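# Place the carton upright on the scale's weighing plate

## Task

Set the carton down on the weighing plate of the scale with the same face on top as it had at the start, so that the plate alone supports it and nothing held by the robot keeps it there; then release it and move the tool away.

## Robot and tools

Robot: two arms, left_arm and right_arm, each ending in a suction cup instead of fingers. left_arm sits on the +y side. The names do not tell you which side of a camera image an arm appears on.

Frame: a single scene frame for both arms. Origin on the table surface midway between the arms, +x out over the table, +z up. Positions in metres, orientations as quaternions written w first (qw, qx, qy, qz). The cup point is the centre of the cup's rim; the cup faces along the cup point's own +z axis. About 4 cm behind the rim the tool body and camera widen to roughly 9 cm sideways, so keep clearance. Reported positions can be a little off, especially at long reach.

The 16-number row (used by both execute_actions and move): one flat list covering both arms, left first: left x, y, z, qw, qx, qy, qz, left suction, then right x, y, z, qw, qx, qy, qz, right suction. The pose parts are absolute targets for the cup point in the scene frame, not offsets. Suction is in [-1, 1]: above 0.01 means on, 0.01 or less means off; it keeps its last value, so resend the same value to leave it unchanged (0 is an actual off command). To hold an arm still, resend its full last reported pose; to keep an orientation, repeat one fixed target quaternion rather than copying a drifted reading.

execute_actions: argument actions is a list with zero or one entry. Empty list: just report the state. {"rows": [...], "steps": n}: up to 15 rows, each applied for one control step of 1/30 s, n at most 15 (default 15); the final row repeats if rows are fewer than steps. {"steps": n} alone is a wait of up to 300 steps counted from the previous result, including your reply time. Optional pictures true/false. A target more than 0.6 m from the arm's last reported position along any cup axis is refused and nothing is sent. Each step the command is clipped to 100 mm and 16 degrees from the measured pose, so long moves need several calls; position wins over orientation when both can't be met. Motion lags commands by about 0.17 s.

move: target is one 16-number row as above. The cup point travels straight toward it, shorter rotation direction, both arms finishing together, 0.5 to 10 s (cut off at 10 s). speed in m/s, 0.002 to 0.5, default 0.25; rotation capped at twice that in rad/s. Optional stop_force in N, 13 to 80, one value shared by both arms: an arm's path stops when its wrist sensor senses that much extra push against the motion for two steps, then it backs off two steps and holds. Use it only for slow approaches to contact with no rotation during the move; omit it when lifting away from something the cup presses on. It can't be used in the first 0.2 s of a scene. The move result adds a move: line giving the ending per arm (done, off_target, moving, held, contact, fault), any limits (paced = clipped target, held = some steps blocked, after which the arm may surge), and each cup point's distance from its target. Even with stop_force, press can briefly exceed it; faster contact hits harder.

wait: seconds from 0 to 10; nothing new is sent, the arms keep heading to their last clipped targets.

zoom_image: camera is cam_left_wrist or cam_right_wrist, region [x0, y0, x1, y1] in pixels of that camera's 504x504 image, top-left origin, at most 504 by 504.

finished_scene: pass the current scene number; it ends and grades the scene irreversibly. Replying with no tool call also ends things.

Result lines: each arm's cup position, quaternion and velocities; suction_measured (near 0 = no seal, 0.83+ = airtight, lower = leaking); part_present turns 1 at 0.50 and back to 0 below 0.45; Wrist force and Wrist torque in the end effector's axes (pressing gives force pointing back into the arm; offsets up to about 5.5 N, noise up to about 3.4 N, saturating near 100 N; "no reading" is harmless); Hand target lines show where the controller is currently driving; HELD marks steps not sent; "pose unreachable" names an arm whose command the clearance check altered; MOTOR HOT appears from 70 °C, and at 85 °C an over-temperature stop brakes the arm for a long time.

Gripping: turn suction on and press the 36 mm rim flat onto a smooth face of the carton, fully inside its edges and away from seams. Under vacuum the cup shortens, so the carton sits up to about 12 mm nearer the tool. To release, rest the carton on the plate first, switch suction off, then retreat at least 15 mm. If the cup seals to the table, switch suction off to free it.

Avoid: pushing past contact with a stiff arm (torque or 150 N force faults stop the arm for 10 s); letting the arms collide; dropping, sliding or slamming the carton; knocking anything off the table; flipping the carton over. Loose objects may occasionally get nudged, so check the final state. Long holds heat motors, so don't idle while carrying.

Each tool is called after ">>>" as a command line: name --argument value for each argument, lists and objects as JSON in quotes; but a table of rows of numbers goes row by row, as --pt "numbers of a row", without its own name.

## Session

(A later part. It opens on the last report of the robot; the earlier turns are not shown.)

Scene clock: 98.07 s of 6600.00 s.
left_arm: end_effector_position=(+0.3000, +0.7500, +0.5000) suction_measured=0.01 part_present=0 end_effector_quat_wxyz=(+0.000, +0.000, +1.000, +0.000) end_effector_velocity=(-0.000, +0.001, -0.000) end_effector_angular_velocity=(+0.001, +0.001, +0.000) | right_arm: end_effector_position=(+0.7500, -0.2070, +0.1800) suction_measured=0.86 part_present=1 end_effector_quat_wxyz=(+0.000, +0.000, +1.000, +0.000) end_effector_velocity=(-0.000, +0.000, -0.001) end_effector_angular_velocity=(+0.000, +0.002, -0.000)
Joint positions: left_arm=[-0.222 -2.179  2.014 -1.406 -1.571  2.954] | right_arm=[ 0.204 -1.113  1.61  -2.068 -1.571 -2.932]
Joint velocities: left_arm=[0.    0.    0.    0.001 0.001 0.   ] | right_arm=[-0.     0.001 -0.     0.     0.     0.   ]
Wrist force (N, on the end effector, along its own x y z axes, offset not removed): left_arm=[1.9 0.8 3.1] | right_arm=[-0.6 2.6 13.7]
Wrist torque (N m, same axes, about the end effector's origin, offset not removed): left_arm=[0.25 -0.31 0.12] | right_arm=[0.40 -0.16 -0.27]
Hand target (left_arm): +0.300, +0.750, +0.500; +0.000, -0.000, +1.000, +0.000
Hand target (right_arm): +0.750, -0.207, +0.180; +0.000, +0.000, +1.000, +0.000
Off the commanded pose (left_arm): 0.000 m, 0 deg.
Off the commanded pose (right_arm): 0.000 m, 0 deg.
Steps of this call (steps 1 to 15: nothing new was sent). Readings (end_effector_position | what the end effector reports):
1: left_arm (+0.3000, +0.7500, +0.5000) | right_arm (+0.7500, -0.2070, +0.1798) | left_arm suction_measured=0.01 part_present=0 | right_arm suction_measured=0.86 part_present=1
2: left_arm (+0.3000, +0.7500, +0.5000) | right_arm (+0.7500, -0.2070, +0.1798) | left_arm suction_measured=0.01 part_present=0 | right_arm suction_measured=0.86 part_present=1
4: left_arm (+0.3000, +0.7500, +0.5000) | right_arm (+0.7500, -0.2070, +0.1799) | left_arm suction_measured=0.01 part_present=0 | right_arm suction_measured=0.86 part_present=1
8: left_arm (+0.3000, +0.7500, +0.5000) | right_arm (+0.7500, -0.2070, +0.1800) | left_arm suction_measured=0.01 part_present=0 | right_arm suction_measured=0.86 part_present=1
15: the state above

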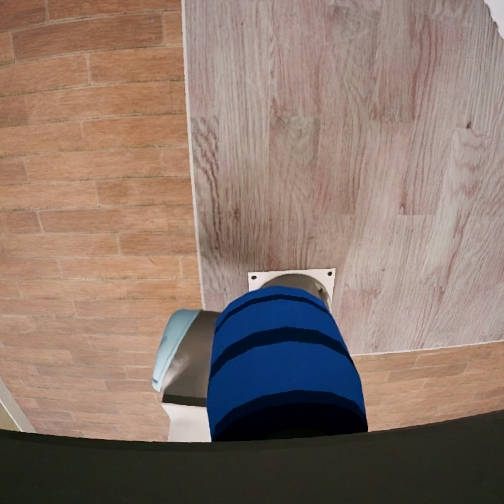

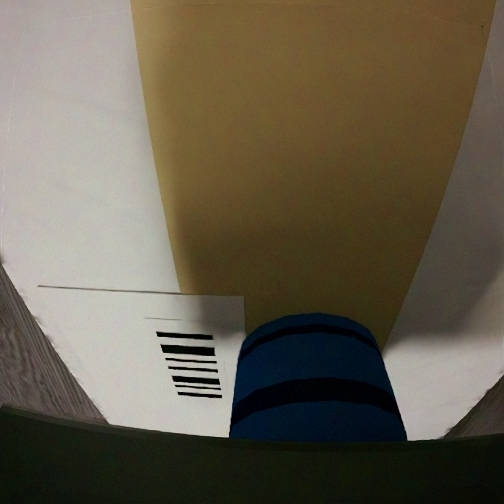

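>>> move --target '[0.3,0.75,0.5,0,0,1,0,0,0.75,-0.207,0.166,0,0,1,0,1]' --speed 0.02

>>> execute_actions --actions '[{"rows":[[0.3,0.75,0.5,0,0,1,0,0,0.75,-0.207,0.166,0,0,1,0,0]]}]' --pictures false

>>> move --target '[0.3,0.75,0.5,0,0,1,0,0,0.75,-0.207,0.195,0,0,1,0,0]'

>>> move --target '[0.3,0.75,0.5,0,0,1,0,0,0.705,-0.205,0.19,0,0,1,0,0]'

>>> move --target '[0.3,0.75,0.5,0,0,1,0,0,0.705,-0.205,0.12,0,0,1,0,1]' --speed 0.01 --stop_force 15

>>> move --target '[0.3,0.75,0.5,0,0,1,0,0,0.705,-0.205,0.185,0,0,1,0,1]' --speed 0.02

>>> wait --seconds 0.5

Scene clock: 111.60 s of 6600.00 s.
left_arm: end_effector_position=(+0.3000, +0.7500, +0.5000) suction_measured=0.01 part_present=0 end_effector_quat_wxyz=(+0.000, +0.000, +1.000, +0.000) end_effector_velocity=(-0.000, -0.000, -0.001) end_effector_angular_velocity=(-0.001, +0.002, +0.000) | right_arm: end_effector_position=(+0.7500, -0.2070, +0.1663) suction_measured=0.86 part_present=1 end_effector_quat_wxyz=(-0.000, +0.000, +1.000, -0.000) end_effector_velocity=(-0.000, -0.000, -0.003) end_effector_angular_velocity=(+0.000, -0.000, -0.000)
Joint positions: left_arm=[-0.222 -2.179  2.014 -1.406 -1.571  2.954] | right_arm=[ 0.204 -1.102  1.621 -2.09  -1.571 -2.932]
Joint velocities: left_arm=[ 0.     0.001  0.     0.001 -0.001  0.   ] | right_arm=[-0.     0.002  0.002 -0.005 -0.     0.   ]
Wrist force (N, on the end effector, along its own x y z axes, offset not removed): left_arm=[-1.7 0.9 4.5] | right_arm=[-9.0 3.0 9.0]
Wrist torque (N m, same axes, about the end effector's origin, offset not removed): left_arm=[0.35 0.40 0.23] | right_arm=[0.40 0.35 -0.27]
Hand target (left_arm): +0.300, +0.750, +0.500; +0.000, +0.000, +1.000, +0.000
Hand target (right_arm): +0.750, -0.207, +0.166; -0.000, +0.000, +1.000, -0.000
Off the commanded pose (left_arm): 0.000 m, 0 deg.
Off the commanded pose (right_arm): 0.000 m, 0 deg.
After step 90, 9.50 s passed at rest.
move: done

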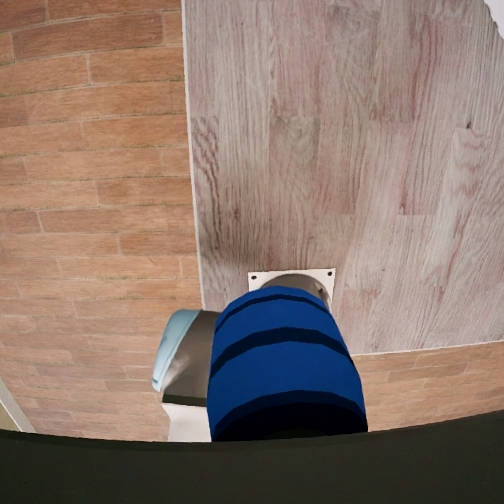

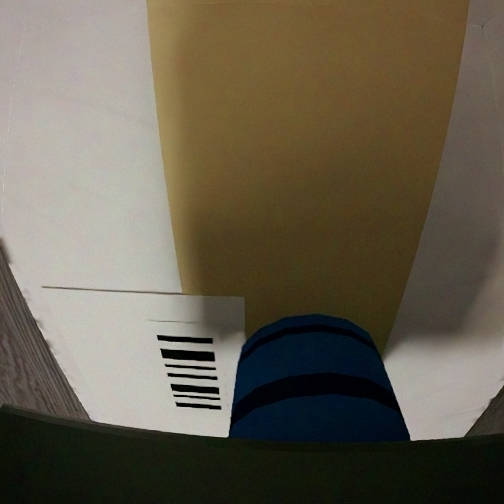

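Scene clock: 112.10 s of 6600.00 s.
left_arm: end_effector_position=(+0.3000, +0.7500, +0.5000) suction_measured=0.01 part_present=0 end_effector_quat_wxyz=(+0.000, -0.000, +1.000, +0.000) end_effector_velocity=(-0.000, -0.000, -0.001) end_effector_angular_velocity=(+0.000, +0.002, +0.000) | right_arm: end_effector_position=(+0.7500, -0.2070, +0.1661) suction_measured=0.00 part_present=0 end_effector_quat_wxyz=(+0.000, +0.000, +1.000, +0.000) end_effector_velocity=(+0.000, -0.000, -0.000) end_effector_angular_velocity=(-0.000, +0.000, -0.000)
Joint positions: left_arm=[-0.222 -2.179  2.014 -1.406 -1.571  2.954] | right_arm=[ 0.204 -1.102  1.621 -2.09  -1.571 -2.932]
Joint velocities: left_arm=[-0.     0.001  0.     0.001  0.    -0.   ] | right_arm=[-0.  0.  0. -0. -0.  0.]
Wrist force (N, on the end effector, along its own x y z axes, offset not removed): left_arm=[2.1 -0.8 5.0] | right_arm=[-8.2 1.5 -11.3]
Wrist torque (N m, same axes, about the end effector's origin, offset not removed): left_arm=[0.10 -0.62 -0.01] | right_arm=[0.20 0.30 -0.27]
Hand target (left_arm): +0.300, +0.750, +0.500; +0.000, +0.000, +1.000, +0.000
Hand target (right_arm): +0.750, -0.207, +0.166; +0.000, -0.000, +1.000, +0.000
Off the commanded pose (left_arm): 0.000 m, 0 deg.
Off the commanded pose (right_arm): 0.000 m, 0 deg.
Steps of this call (steps 1 to 15: all 15 steps of this action). Readings (end_effector_position | what the end effector reports):
1: left_arm (+0.3000, +0.7500, +0.5000) | right_arm (+0.7500, -0.2070, +0.1662) | left_arm suction_measured=0.01 part_present=0 | right_arm suction_measured=0.70 part_present=1
2: left_arm (+0.3000, +0.7500, +0.5000) | right_arm (+0.7500, -0.2070, +0.1662) | left_arm suction_measured=0.01 part_present=0 | right_arm suction_measured=0.41 part_present=0
4: left_arm (+0.3000, +0.7500, +0.5000) | right_arm (+0.7501, -0.2070, +0.1662) | left_arm suction_measured=0.01 part_present=0 | right_arm suction_measured=0.08 part_present=0
8: left_arm (+0.3000, +0.7500, +0.5000) | right_arm (+0.7501, -0.2070, +0.1662) | left_arm suction_measured=0.01 part_present=0 | right_arm suction_measured=0.00 part_present=0
15: the state above

Scene clock: 113.23 s of 6600.00 s.
left_arm: end_effector_position=(+0.3000, +0.7500, +0.5000) suction_measured=0.01 part_present=0 end_effector_quat_wxyz=(+0.000, +0.000, +1.000, +0.000) end_effector_velocity=(+0.000, -0.000, +0.000) end_effector_angular_velocity=(+0.000, -0.000, -0.000) | right_arm: end_effector_position=(+0.7500, -0.2070, +0.1947) suction_measured=0.00 part_present=0 end_effector_quat_wxyz=(+0.000, +0.000, +1.000, +0.000) end_effector_velocity=(+0.000, -0.000, +0.002) end_effector_angular_velocity=(-0.000, +0.000, -0.000)
Joint positions: left_arm=[-0.222 -2.179  2.014 -1.406 -1.571  2.954] | right_arm=[ 0.204 -1.124  1.599 -2.045 -1.571 -2.932]
Joint velocities: left_arm=[-0.     0.001 -0.    -0.001  0.     0.   ] | right_arm=[-0.    -0.001 -0.003  0.004 -0.     0.   ]
Wrist force (N, on the end effector, along its own x y z axes, offset not removed): left_arm=[0.7 2.9 -2.0] | right_arm=[-2.4 1.5 0.4]
Wrist torque (N m, same axes, about the end effector's origin, offset not removed): left_arm=[0.72 0.03 0.04] | right_arm=[0.16 0.09 -0.36]
Hand target (left_arm): +0.300, +0.750, +0.500; +0.000, +0.000, +1.000, +0.000
Hand target (right_arm): +0.750, -0.207, +0.195; +0.000, +0.000, +1.000, +0.000
Off the commanded pose (left_arm): 0.000 m, 0 deg.
Off the commanded pose (right_arm): 0.000 m, 0 deg.
move: done

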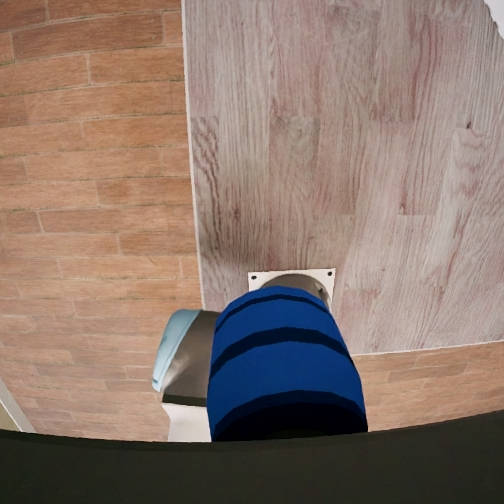

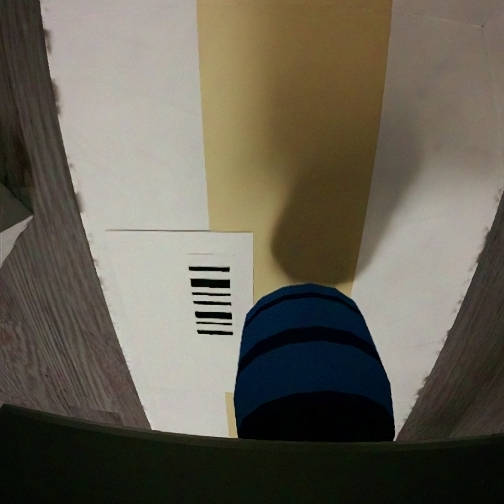

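Scene clock: 114.20 s of 6600.00 s.
left_arm: end_effector_position=(+0.3000, +0.7500, +0.5000) suction_measured=0.01 part_present=0 end_effector_quat_wxyz=(+0.000, -0.000, +1.000, +0.000) end_effector_velocity=(-0.001, +0.000, -0.000) end_effector_angular_velocity=(+0.001, +0.002, +0.001) | right_arm: end_effector_position=(+0.7053, -0.2050, +0.1900) suction_measured=0.00 part_present=0 end_effector_quat_wxyz=(-0.000, -0.000, +1.000, -0.000) end_effector_velocity=(-0.002, +0.000, -0.000) end_effector_angular_velocity=(+0.001, -0.001, -0.000)
Joint positions: left_arm=[-0.222 -2.179  2.014 -1.406 -1.571  2.954] | right_arm=[ 0.217 -1.179  1.691 -2.082 -1.571 -2.919]
Joint velocities: left_arm=[-0.    -0.     0.001  0.002  0.    -0.001] | right_arm=[ 0.001 -0.003  0.005 -0.003  0.001  0.001]
Wrist force (N, on the end effector, along its own x y z axes, offset not removed): left_arm=[5.5 4.5 -3.1] | right_arm=[-2.3 1.7 0.3]
Wrist torque (N m, same axes, about the end effector's origin, offset not removed): left_arm=[0.85 -0.85 0.10] | right_arm=[0.21 0.00 -0.25]
Hand target (left_arm): +0.300, +0.750, +0.500; +0.000, +0.000, +1.000, +0.000
Hand target (right_arm): +0.705, -0.205, +0.190; -0.000, -0.000, +1.000, +0.000
Off the commanded pose (left_arm): 0.000 m, 0 deg.
Off the commanded pose (right_arm): 0.000 m, 0 deg.
move: done

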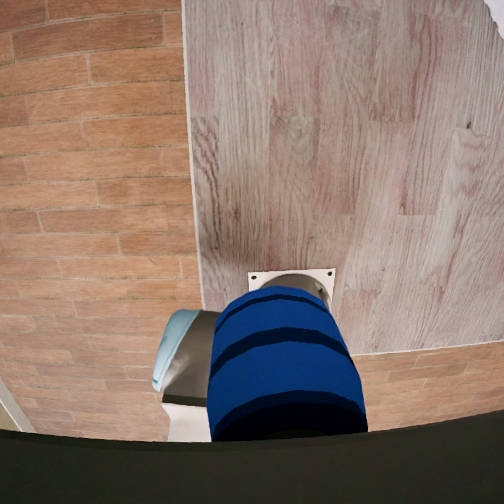

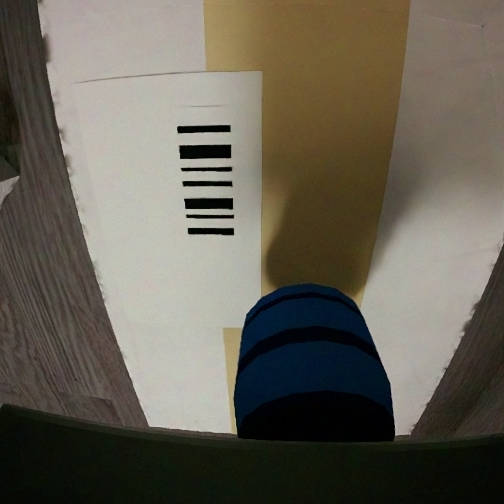

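Scene clock: 117.43 s of 6600.00 s.
left_arm: end_effector_position=(+0.3000, +0.7500, +0.5000) suction_measured=0.01 part_present=0 end_effector_quat_wxyz=(+0.000, -0.000, +1.000, +0.000) end_effector_velocity=(-0.000, -0.000, -0.000) end_effector_angular_velocity=(+0.001, +0.001, -0.000) | right_arm: end_effector_position=(+0.7053, -0.2050, +0.1619) suction_measured=0.86 part_present=1 end_effector_quat_wxyz=(+0.000, -0.000, +1.000, +0.000) end_effector_velocity=(+0.000, -0.000, +0.002) end_effector_angular_velocity=(-0.002, +0.003, +0.000)
Joint positions: left_arm=[-0.222 -2.179  2.014 -1.406 -1.571  2.954] | right_arm=[ 0.217 -1.156  1.713 -2.128 -1.571 -2.918]
Joint velocities: left_arm=[-0.001  0.     0.     0.001  0.001 -0.001] | right_arm=[ 0.    -0.001 -0.004  0.008 -0.001 -0.   ]
Wrist force (N, on the end effector, along its own x y z axes, offset not removed): left_arm=[-1.0 2.2 -1.4] | right_arm=[15.0 -7.1 -40.3]
Wrist torque (N m, same axes, about the end effector's origin, offset not removed): left_arm=[0.41 0.32 -0.09] | right_arm=[-0.13 -0.26 -0.38]
Hand target (left_arm): +0.300, +0.750, +0.500; +0.000, +0.000, +1.000, +0.000
Hand target (right_arm): +0.705, -0.205, +0.162; +0.000, -0.000, +1.000, +0.000
Off the commanded pose (left_arm): 0.000 m, 0 deg.
Off the commanded pose (right_arm): 0.042 m, 0 deg.
move: contact (right_arm)

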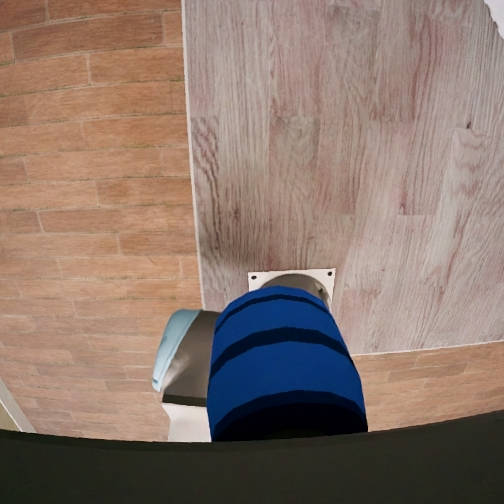

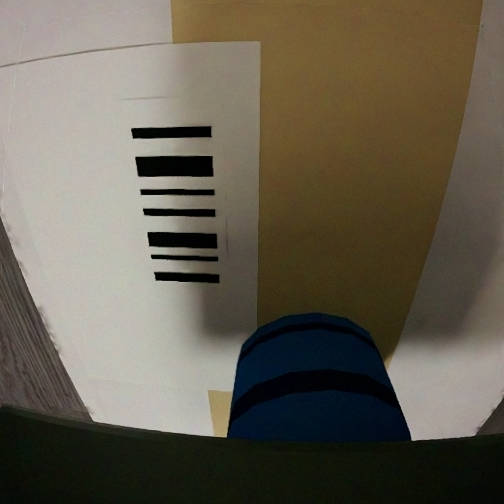

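Scene clock: 118.90 s of 6600.00 s.
left_arm: end_effector_position=(+0.3000, +0.7500, +0.5000) suction_measured=0.01 part_present=0 end_effector_quat_wxyz=(+0.000, -0.000, +1.000, +0.000) end_effector_velocity=(+0.000, +0.000, +0.000) end_effector_angular_velocity=(+0.002, -0.001, -0.000) | right_arm: end_effector_position=(+0.7050, -0.2050, +0.1847) suction_measured=0.86 part_present=1 end_effector_quat_wxyz=(+0.000, -0.000, +1.000, +0.000) end_effector_velocity=(+0.000, -0.000, +0.003) end_effector_angular_velocity=(-0.000, -0.001, +0.000)
Joint positions: left_arm=[-0.222 -2.179  2.014 -1.406 -1.571  2.954] | right_arm=[ 0.217 -1.176  1.696 -2.091 -1.571 -2.918]
Joint velocities: left_arm=[-0.    -0.     0.    -0.001  0.002 -0.   ] | right_arm=[ 0.    -0.002 -0.002  0.003 -0.001 -0.   ]
Wrist force (N, on the end effector, along its own x y z axes, offset not removed): left_arm=[5.9 -2.9 2.3] | right_arm=[-3.1 0.9 18.6]
Wrist torque (N m, same axes, about the end effector's origin, offset not removed): left_arm=[-0.34 -0.84 0.24] | right_arm=[0.08 0.12 -0.24]
Hand target (left_arm): +0.300, +0.750, +0.500; +0.000, +0.000, +1.000, +0.000
Hand target (right_arm): +0.705, -0.205, +0.185; +0.000, +0.000, +1.000, +0.000
Off the commanded pose (left_arm): 0.000 m, 0 deg.
Off the commanded pose (right_arm): 0.000 m, 0 deg.
move: done

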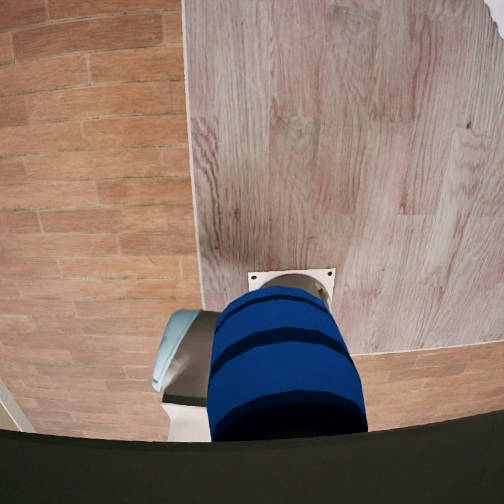

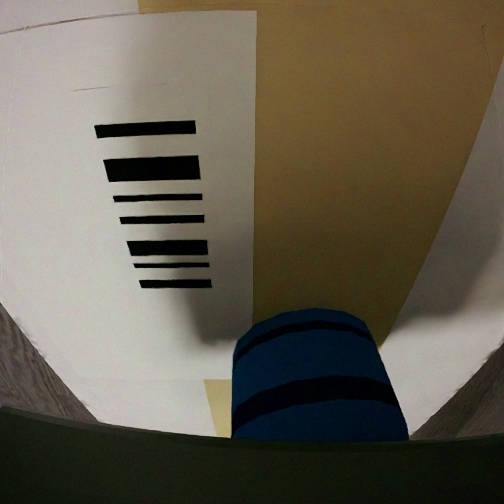

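Scene clock: 119.40 s of 6600.00 s.
left_arm: end_effector_position=(+0.3000, +0.7500, +0.5000) suction_measured=0.01 part_present=0 end_effector_quat_wxyz=(+0.000, -0.000, +1.000, +0.000) end_effector_velocity=(-0.001, +0.000, +0.000) end_effector_angular_velocity=(+0.000, +0.001, -0.001) | right_arm: end_effector_position=(+0.7050, -0.2050, +0.1850) suction_measured=0.86 part_present=1 end_effector_quat_wxyz=(-0.000, +0.000, +1.000, +0.000) end_effector_velocity=(+0.000, -0.000, -0.000) end_effector_angular_velocity=(-0.001, +0.000, -0.000)
Joint positions: left_arm=[-0.222 -2.179  2.014 -1.406 -1.571  2.954] | right_arm=[ 0.217 -1.176  1.695 -2.09  -1.571 -2.918]
Joint velocities: left_arm=[-0.    -0.001 -0.     0.002 -0.     0.   ] | right_arm=[-0.     0.001 -0.001  0.    -0.001  0.   ]
Wrist force (N, on the end effector, along its own x y z axes, offset not removed): left_arm=[1.3 1.9 -2.0] | right_arm=[-1.0 -0.2 20.1]
Wrist torque (N m, same axes, about the end effector's origin, offset not removed): left_arm=[0.48 -0.06 0.29] | right_arm=[-0.11 -0.24 -0.24]
Hand target (left_arm): +0.300, +0.750, +0.500; +0.000, +0.000, +1.000, +0.000
Hand target (right_arm): +0.705, -0.205, +0.185; +0.000, +0.000, +1.000, +0.000
Off the commanded pose (left_arm): 0.000 m, 0 deg.
Off the commanded pose (right_arm): 0.000 m, 0 deg.
Steps of this call (steps 1 to 15: nothing new was sent). Readings (end_effector_position | what the end effector reports):
1: left_arm (+0.3000, +0.7500, +0.5000) | right_arm (+0.7050, -0.2050, +0.1848) | left_arm suction_measured=0.01 part_present=0 | right_arm suction_measured=0.86 part_present=1
2: left_arm (+0.3000, +0.7500, +0.5000) | right_arm (+0.7050, -0.2050, +0.1848) | left_arm suction_measured=0.01 part_present=0 | right_arm suction_measured=0.86 part_present=1
4: left_arm (+0.3000, +0.7500, +0.5000) | right_arm (+0.7050, -0.2050, +0.1849) | left_arm suction_measured=0.01 part_present=0 | right_arm suction_measured=0.86 part_present=1
8: left_arm (+0.3000, +0.7500, +0.5000) | right_arm (+0.7050, -0.2050, +0.1850) | left_arm suction_measured=0.01 part_present=0 | right_arm suction_measured=0.86 part_present=1
15: the state above

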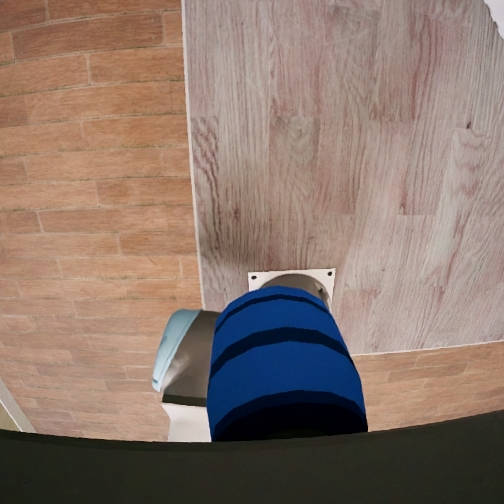

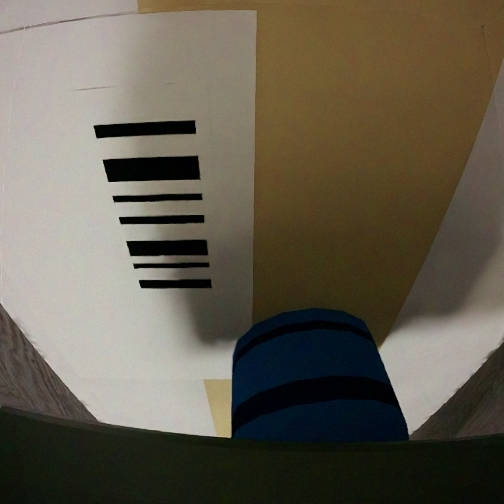

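>>> move --target '[0.3,0.75,0.5,0,0,1,0,0,0.705,-0.205,0.2,0,0,1,0,1]' --speed 0.015

Scene clock: 124.10 s of 6600.00 s.
left_arm: end_effector_position=(+0.3000, +0.7500, +0.5000) suction_measured=0.01 part_present=0 end_effector_quat_wxyz=(+0.000, +0.000, +1.000, +0.000) end_effector_velocity=(+0.000, +0.000, -0.000) end_effector_angular_velocity=(+0.000, +0.001, +0.001) | right_arm: end_effector_position=(+0.7050, -0.2050, +0.1997) suction_measured=0.86 part_present=1 end_effector_quat_wxyz=(+0.000, -0.000, +1.000, +0.000) end_effector_velocity=(-0.001, -0.000, -0.001) end_effector_angular_velocity=(-0.002, +0.004, -0.000)
Joint positions: left_arm=[-0.222 -2.179  2.014 -1.406 -1.571  2.954] | right_arm=[ 0.217 -1.188  1.683 -2.066 -1.571 -2.918]
Joint velocities: left_arm=[ 0.001  0.001 -0.     0.     0.    -0.   ] | right_arm=[-0.     0.001 -0.001  0.005 -0.001  0.   ]
Wrist force (N, on the end effector, along its own x y z axes, offset not removed): left_arm=[-0.1 -1.6 4.2] | right_arm=[-3.9 -0.3 18.5]
Wrist torque (N m, same axes, about the end effector's origin, offset not removed): left_arm=[-0.10 0.04 0.14] | right_arm=[-0.15 0.22 -0.27]
Hand target (left_arm): +0.300, +0.750, +0.500; +0.000, -0.000, +1.000, +0.000
Hand target (right_arm): +0.705, -0.205, +0.200; +0.000, -0.000, +1.000, +0.000
Off the commanded pose (left_arm): 0.000 m, 0 deg.
Off the commanded pose (right_arm): 0.000 m, 0 deg.
After step 90, 0.40 s passed at rest.
move: done

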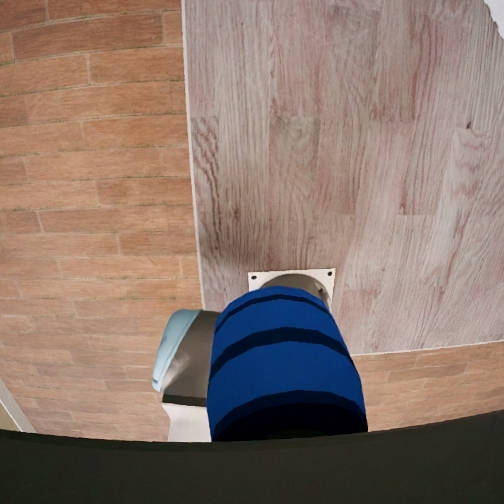

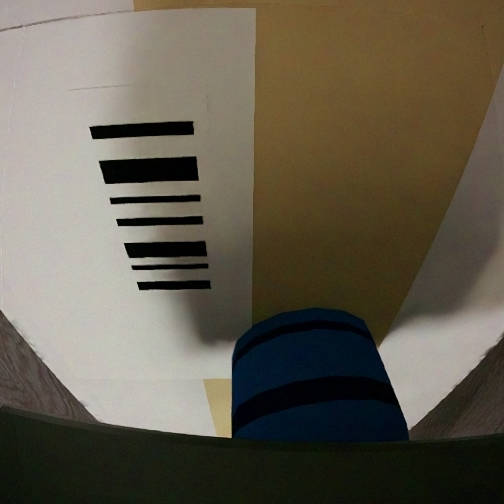

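>>> move --target '[0.3,0.75,0.5,0,0,1,0,0,0.705,-0.205,0.24,0,0,1,0,1]' --speed 0.04

>>> move --target '[0.3,0.75,0.5,0,0,1,0,0,0.742,0.192,0.24,0,-0.3665,0.9304,0,1]' --speed 0.07

>>> move --target '[0.3,0.75,0.5,0,0,1,0,0,0.742,0.192,0.12,0,-0.3665,0.9304,0,1]' --speed 0.012 --stop_force 20

Scene clock: 134.70 s of 6600.00 s.
left_arm: end_effector_position=(+0.3000, +0.7500, +0.5000) suction_measured=0.01 part_present=0 end_effector_quat_wxyz=(+0.000, +0.000, +1.000, +0.000) end_effector_velocity=(-0.001, +0.000, -0.001) end_effector_angular_velocity=(+0.002, +0.002, -0.001) | right_arm: end_effector_position=(+0.7049, -0.2050, +0.2397) suction_measured=0.86 part_present=1 end_effector_quat_wxyz=(+0.000, +0.000, +1.000, +0.000) end_effector_velocity=(+0.000, -0.000, +0.004) end_effector_angular_velocity=(-0.000, -0.002, -0.000)
Joint positions: left_arm=[-0.222 -2.179  2.014 -1.406 -1.571  2.954] | right_arm=[ 0.217 -1.217  1.647 -2.001 -1.571 -2.918]
Joint velocities: left_arm=[-0.001 -0.     0.001  0.002  0.001  0.   ] | right_arm=[-0.    -0.003 -0.003  0.005 -0.001  0.   ]
Wrist force (N, on the end effector, along its own x y z axes, offset not removed): left_arm=[4.7 2.3 -1.2] | right_arm=[-3.2 0.6 17.7]
Wrist torque (N m, same axes, about the end effector's origin, offset not removed): left_arm=[0.56 -0.65 0.18] | right_arm=[-0.06 0.16 -0.28]
Hand target (left_arm): +0.300, +0.750, +0.500; +0.000, +0.000, +1.000, +0.000
Hand target (right_arm): +0.705, -0.205, +0.240; +0.000, +0.000, +1.000, +0.000
Off the commanded pose (left_arm): 0.000 m, 0 deg.
Off the commanded pose (right_arm): 0.000 m, 0 deg.
After step 100, 5.87 s passed at rest.
move: done

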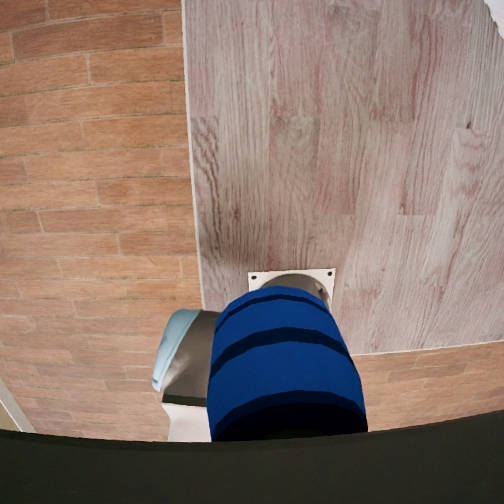

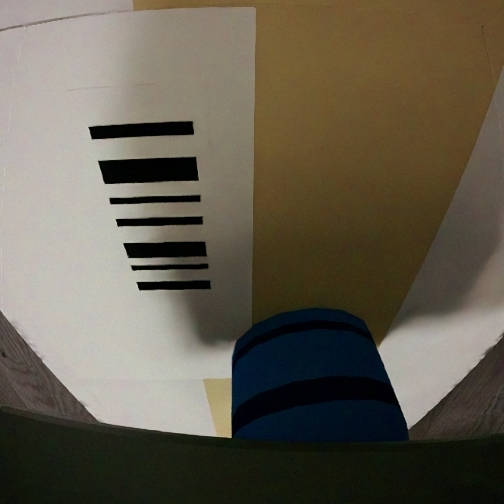

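Scene clock: 140.87 s of 6600.00 s.
left_arm: end_effector_position=(+0.3000, +0.7500, +0.5000) suction_measured=0.01 part_present=0 end_effector_quat_wxyz=(+0.000, +0.000, +1.000, +0.000) end_effector_velocity=(+0.000, -0.000, -0.000) end_effector_angular_velocity=(+0.000, -0.001, -0.001) | right_arm: end_effector_position=(+0.7412, +0.1918, +0.2401) suction_measured=0.86 part_present=1 end_effector_quat_wxyz=(-0.000, -0.366, +0.931, +0.000) end_effector_velocity=(+0.001, +0.003, +0.003) end_effector_angular_velocity=(+0.001, -0.002, +0.005)
Joint positions: left_arm=[-0.222 -2.179  2.014 -1.406 -1.571  2.954] | right_arm=[ 0.577 -0.803  0.986 -1.754 -1.57  -3.308]
Joint velocities: left_arm=[-0.001  0.     0.    -0.001  0.001 -0.001] | right_arm=[ 0.002  0.003 -0.01   0.005 -0.    -0.003]
Wrist force (N, on the end effector, along its own x y z axes, offset not removed): left_arm=[-0.6 2.4 -1.6] | right_arm=[-3.8 0.7 18.1]
Wrist torque (N m, same axes, about the end effector's origin, offset not removed): left_arm=[0.59 0.26 0.31] | right_arm=[-0.02 0.13 -0.33]
Hand target (left_arm): +0.300, +0.750, +0.500; +0.000, -0.000, +1.000, +0.000
Hand target (right_arm): +0.741, +0.192, +0.240; -0.000, -0.367, +0.930, +0.000
Off the commanded pose (left_arm): 0.000 m, 0 deg.
Off the commanded pose (right_arm): 0.001 m, 0 deg.
move: done

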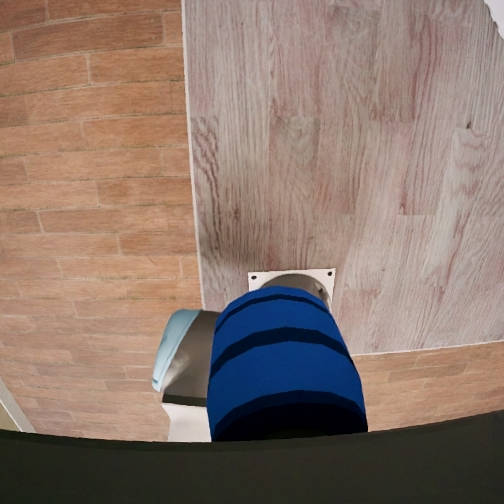

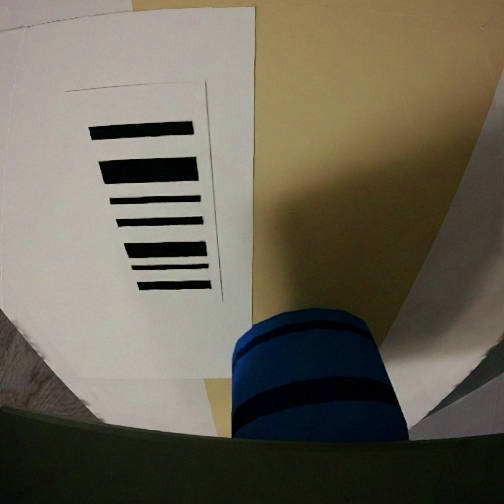

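Scene clock: 150.40 s of 6600.00 s.
left_arm: end_effector_position=(+0.3000, +0.7500, +0.5000) suction_measured=0.01 part_present=0 end_effector_quat_wxyz=(+0.000, -0.000, +1.000, +0.000) end_effector_velocity=(-0.000, +0.001, +0.001) end_effector_angular_velocity=(+0.002, -0.001, +0.001) | right_arm: end_effector_position=(+0.7421, +0.1921, +0.1305) suction_measured=0.86 part_present=1 end_effector_quat_wxyz=(+0.000, -0.366, +0.930, +0.000) end_effector_velocity=(+0.000, -0.001, +0.002) end_effector_angular_velocity=(-0.002, +0.002, -0.000)
Joint positions: left_arm=[-0.222 -2.179  2.014 -1.406 -1.571  2.954] | right_arm=[ 0.577 -0.748  1.087 -1.909 -1.571 -3.309]
Joint velocities: left_arm=[ 0.001 -0.    -0.001  0.001  0.002 -0.   ] | right_arm=[-0.    -0.001 -0.003  0.007 -0.001 -0.   ]
Wrist force (N, on the end effector, along its own x y z axes, offset not removed): left_arm=[0.1 3.3 3.0] | right_arm=[11.4 1.6 -20.6]
Wrist torque (N m, same axes, about the end effector's origin, offset not removed): left_arm=[0.92 0.02 0.11] | right_arm=[0.00 -0.39 -0.39]
Hand target (left_arm): +0.300, +0.750, +0.500; +0.000, -0.000, +1.000, +0.000
Hand target (right_arm): +0.742, +0.192, +0.131; +0.000, -0.366, +0.930, +0.000
Off the commanded pose (left_arm): 0.000 m, 0 deg.
Off the commanded pose (right_arm): 0.011 m, 0 deg.
move: contact (right_arm)

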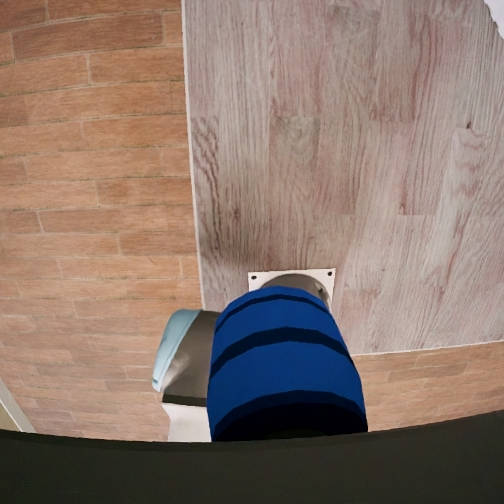

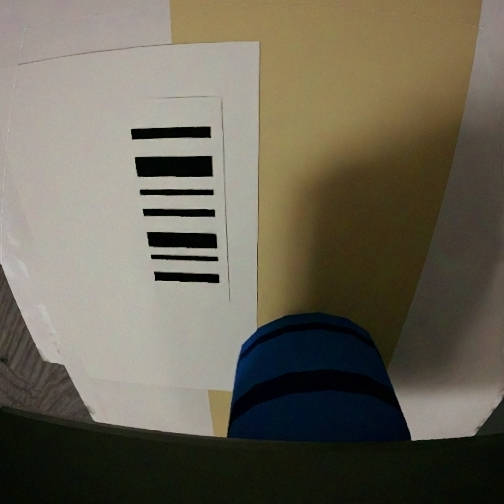

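>>> execute_actions --actions '[{"rows":[[0.3,0.75,0.5,0,0,1,0,0,0.742,0.192,0.135,0,-0.3665,0.9304,0,0]]}]' --pictures false

>>> move --target '[0.3,0.75,0.5,0,0,1,0,0,0.72,0.15,0.45,0,-0.3665,0.9304,0,0]'

Scene clock: 154.93 s of 6600.00 s.
left_arm: end_effector_position=(+0.3000, +0.7500, +0.5000) suction_measured=0.01 part_present=0 end_effector_quat_wxyz=(+0.000, +0.000, +1.000, -0.000) end_effector_velocity=(-0.001, +0.001, -0.001) end_effector_angular_velocity=(+0.001, +0.003, +0.002) | right_arm: end_effector_position=(+0.7420, +0.1920, +0.1349) suction_measured=0.00 part_present=0 end_effector_quat_wxyz=(+0.000, -0.366, +0.930, +0.000) end_effector_velocity=(-0.000, -0.000, -0.000) end_effector_angular_velocity=(-0.001, +0.001, +0.000)
Joint positions: left_arm=[-0.222 -2.179  2.014 -1.406 -1.571  2.954] | right_arm=[ 0.577 -0.751  1.083 -1.903 -1.571 -3.309]
Joint velocities: left_arm=[ 0.001  0.001  0.     0.003  0.001 -0.001] | right_arm=[-0.     0.    -0.     0.001 -0.    -0.   ]
Wrist force (N, on the end effector, along its own x y z axes, offset not removed): left_arm=[4.6 3.0 -3.9] | right_arm=[-6.0 1.7 -11.0]
Wrist torque (N m, same axes, about the end effector's origin, offset not removed): left_arm=[0.71 -0.65 0.16] | right_arm=[0.22 0.32 -0.27]
Hand target (left_arm): +0.300, +0.750, +0.500; +0.000, +0.000, +1.000, -0.000
Hand target (right_arm): +0.742, +0.192, +0.135; +0.000, -0.367, +0.930, +0.000
Off the commanded pose (left_arm): 0.000 m, 0 deg.
Off the commanded pose (right_arm): 0.000 m, 0 deg.
Steps of this call (steps 1 to 90: nothing new was sent; then 1.03 s passed at rest; steps 91 to 105: all 15 steps of this action). Readings (end_effector_position | what the end effector reports):
91: left_arm (+0.3000, +0.7500, +0.5000) | right_arm (+0.7421, +0.1921, +0.1310) | left_arm suction_measured=0.01 part_present=0 | right_arm suction_measured=0.70 part_present=1
92: left_arm (+0.3000, +0.7500, +0.5000) | right_arm (+0.7421, +0.1921, +0.1314) | left_arm suction_measured=0.01 part_present=0 | right_arm suction_measured=0.41 part_present=0
94: left_arm (+0.3000, +0.7500, +0.5000) | right_arm (+0.7421, +0.1921, +0.1329) | left_arm suction_measured=0.01 part_present=0 | right_arm suction_measured=0.06 part_present=0
98: left_arm (+0.3000, +0.7500, +0.5000) | right_arm (+0.7421, +0.1921, +0.1344) | left_arm suction_measured=0.01 part_present=0 | right_arm suction_measured=0.00 part_present=0
105: the state above

Scene clock: 157.13 s of 6600.00 s.
left_arm: end_effector_position=(+0.3000, +0.7500, +0.5000) suction_measured=0.01 part_present=0 end_effector_quat_wxyz=(+0.000, -0.000, +1.000, -0.000) end_effector_velocity=(-0.000, -0.001, -0.000) end_effector_angular_velocity=(-0.001, +0.001, -0.001) | right_arm: end_effector_position=(+0.7197, +0.1498, +0.4497) suction_measured=0.00 part_present=0 end_effector_quat_wxyz=(+0.000, -0.367, +0.930, +0.000) end_effector_velocity=(+0.000, -0.000, +0.003) end_effector_angular_velocity=(-0.001, +0.000, +0.000)
Joint positions: left_arm=[-0.222 -2.179  2.014 -1.406 -1.571  2.954] | right_arm=[ 0.556 -0.913  0.805 -1.463 -1.571 -3.331]
Joint velocities: left_arm=[-0.     0.     0.001 -0.    -0.002  0.001] | right_arm=[-0.     0.001 -0.006  0.006 -0.001 -0.   ]
Wrist force (N, on the end effector, along its own x y z axes, offset not removed): left_arm=[-3.0 2.1 0.8] | right_arm=[-5.6 0.5 -0.4]
Wrist torque (N m, same axes, about the end effector's origin, offset not removed): left_arm=[0.39 0.49 0.20] | right_arm=[0.05 0.56 -0.29]
Hand target (left_arm): +0.300, +0.750, +0.500; +0.000, +0.000, +1.000, -0.000
Hand target (right_arm): +0.720, +0.150, +0.450; +0.000, -0.367, +0.930, -0.000
Off the commanded pose (left_arm): 0.000 m, 0 deg.
Off the commanded pose (right_arm): 0.000 m, 0 deg.
move: done

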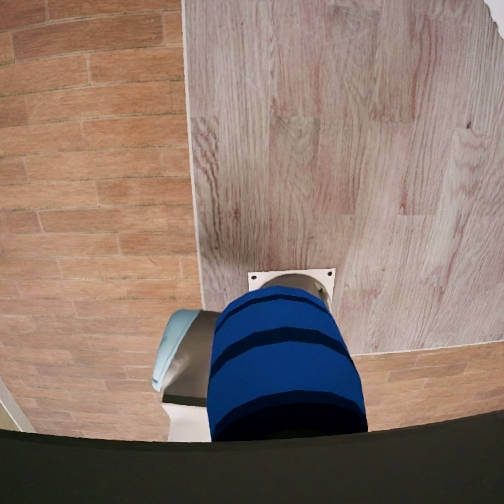

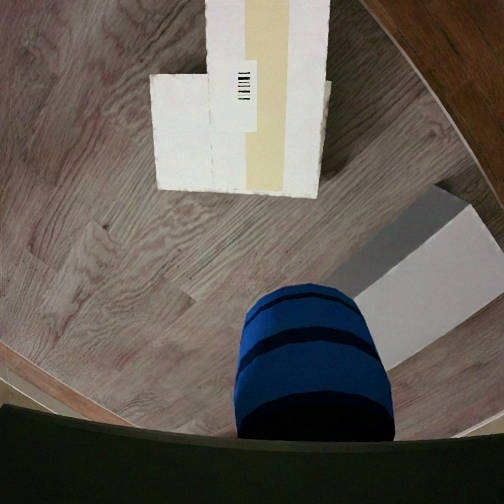

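>>> finished_scene --scene 1

The scene is finished: the task was done.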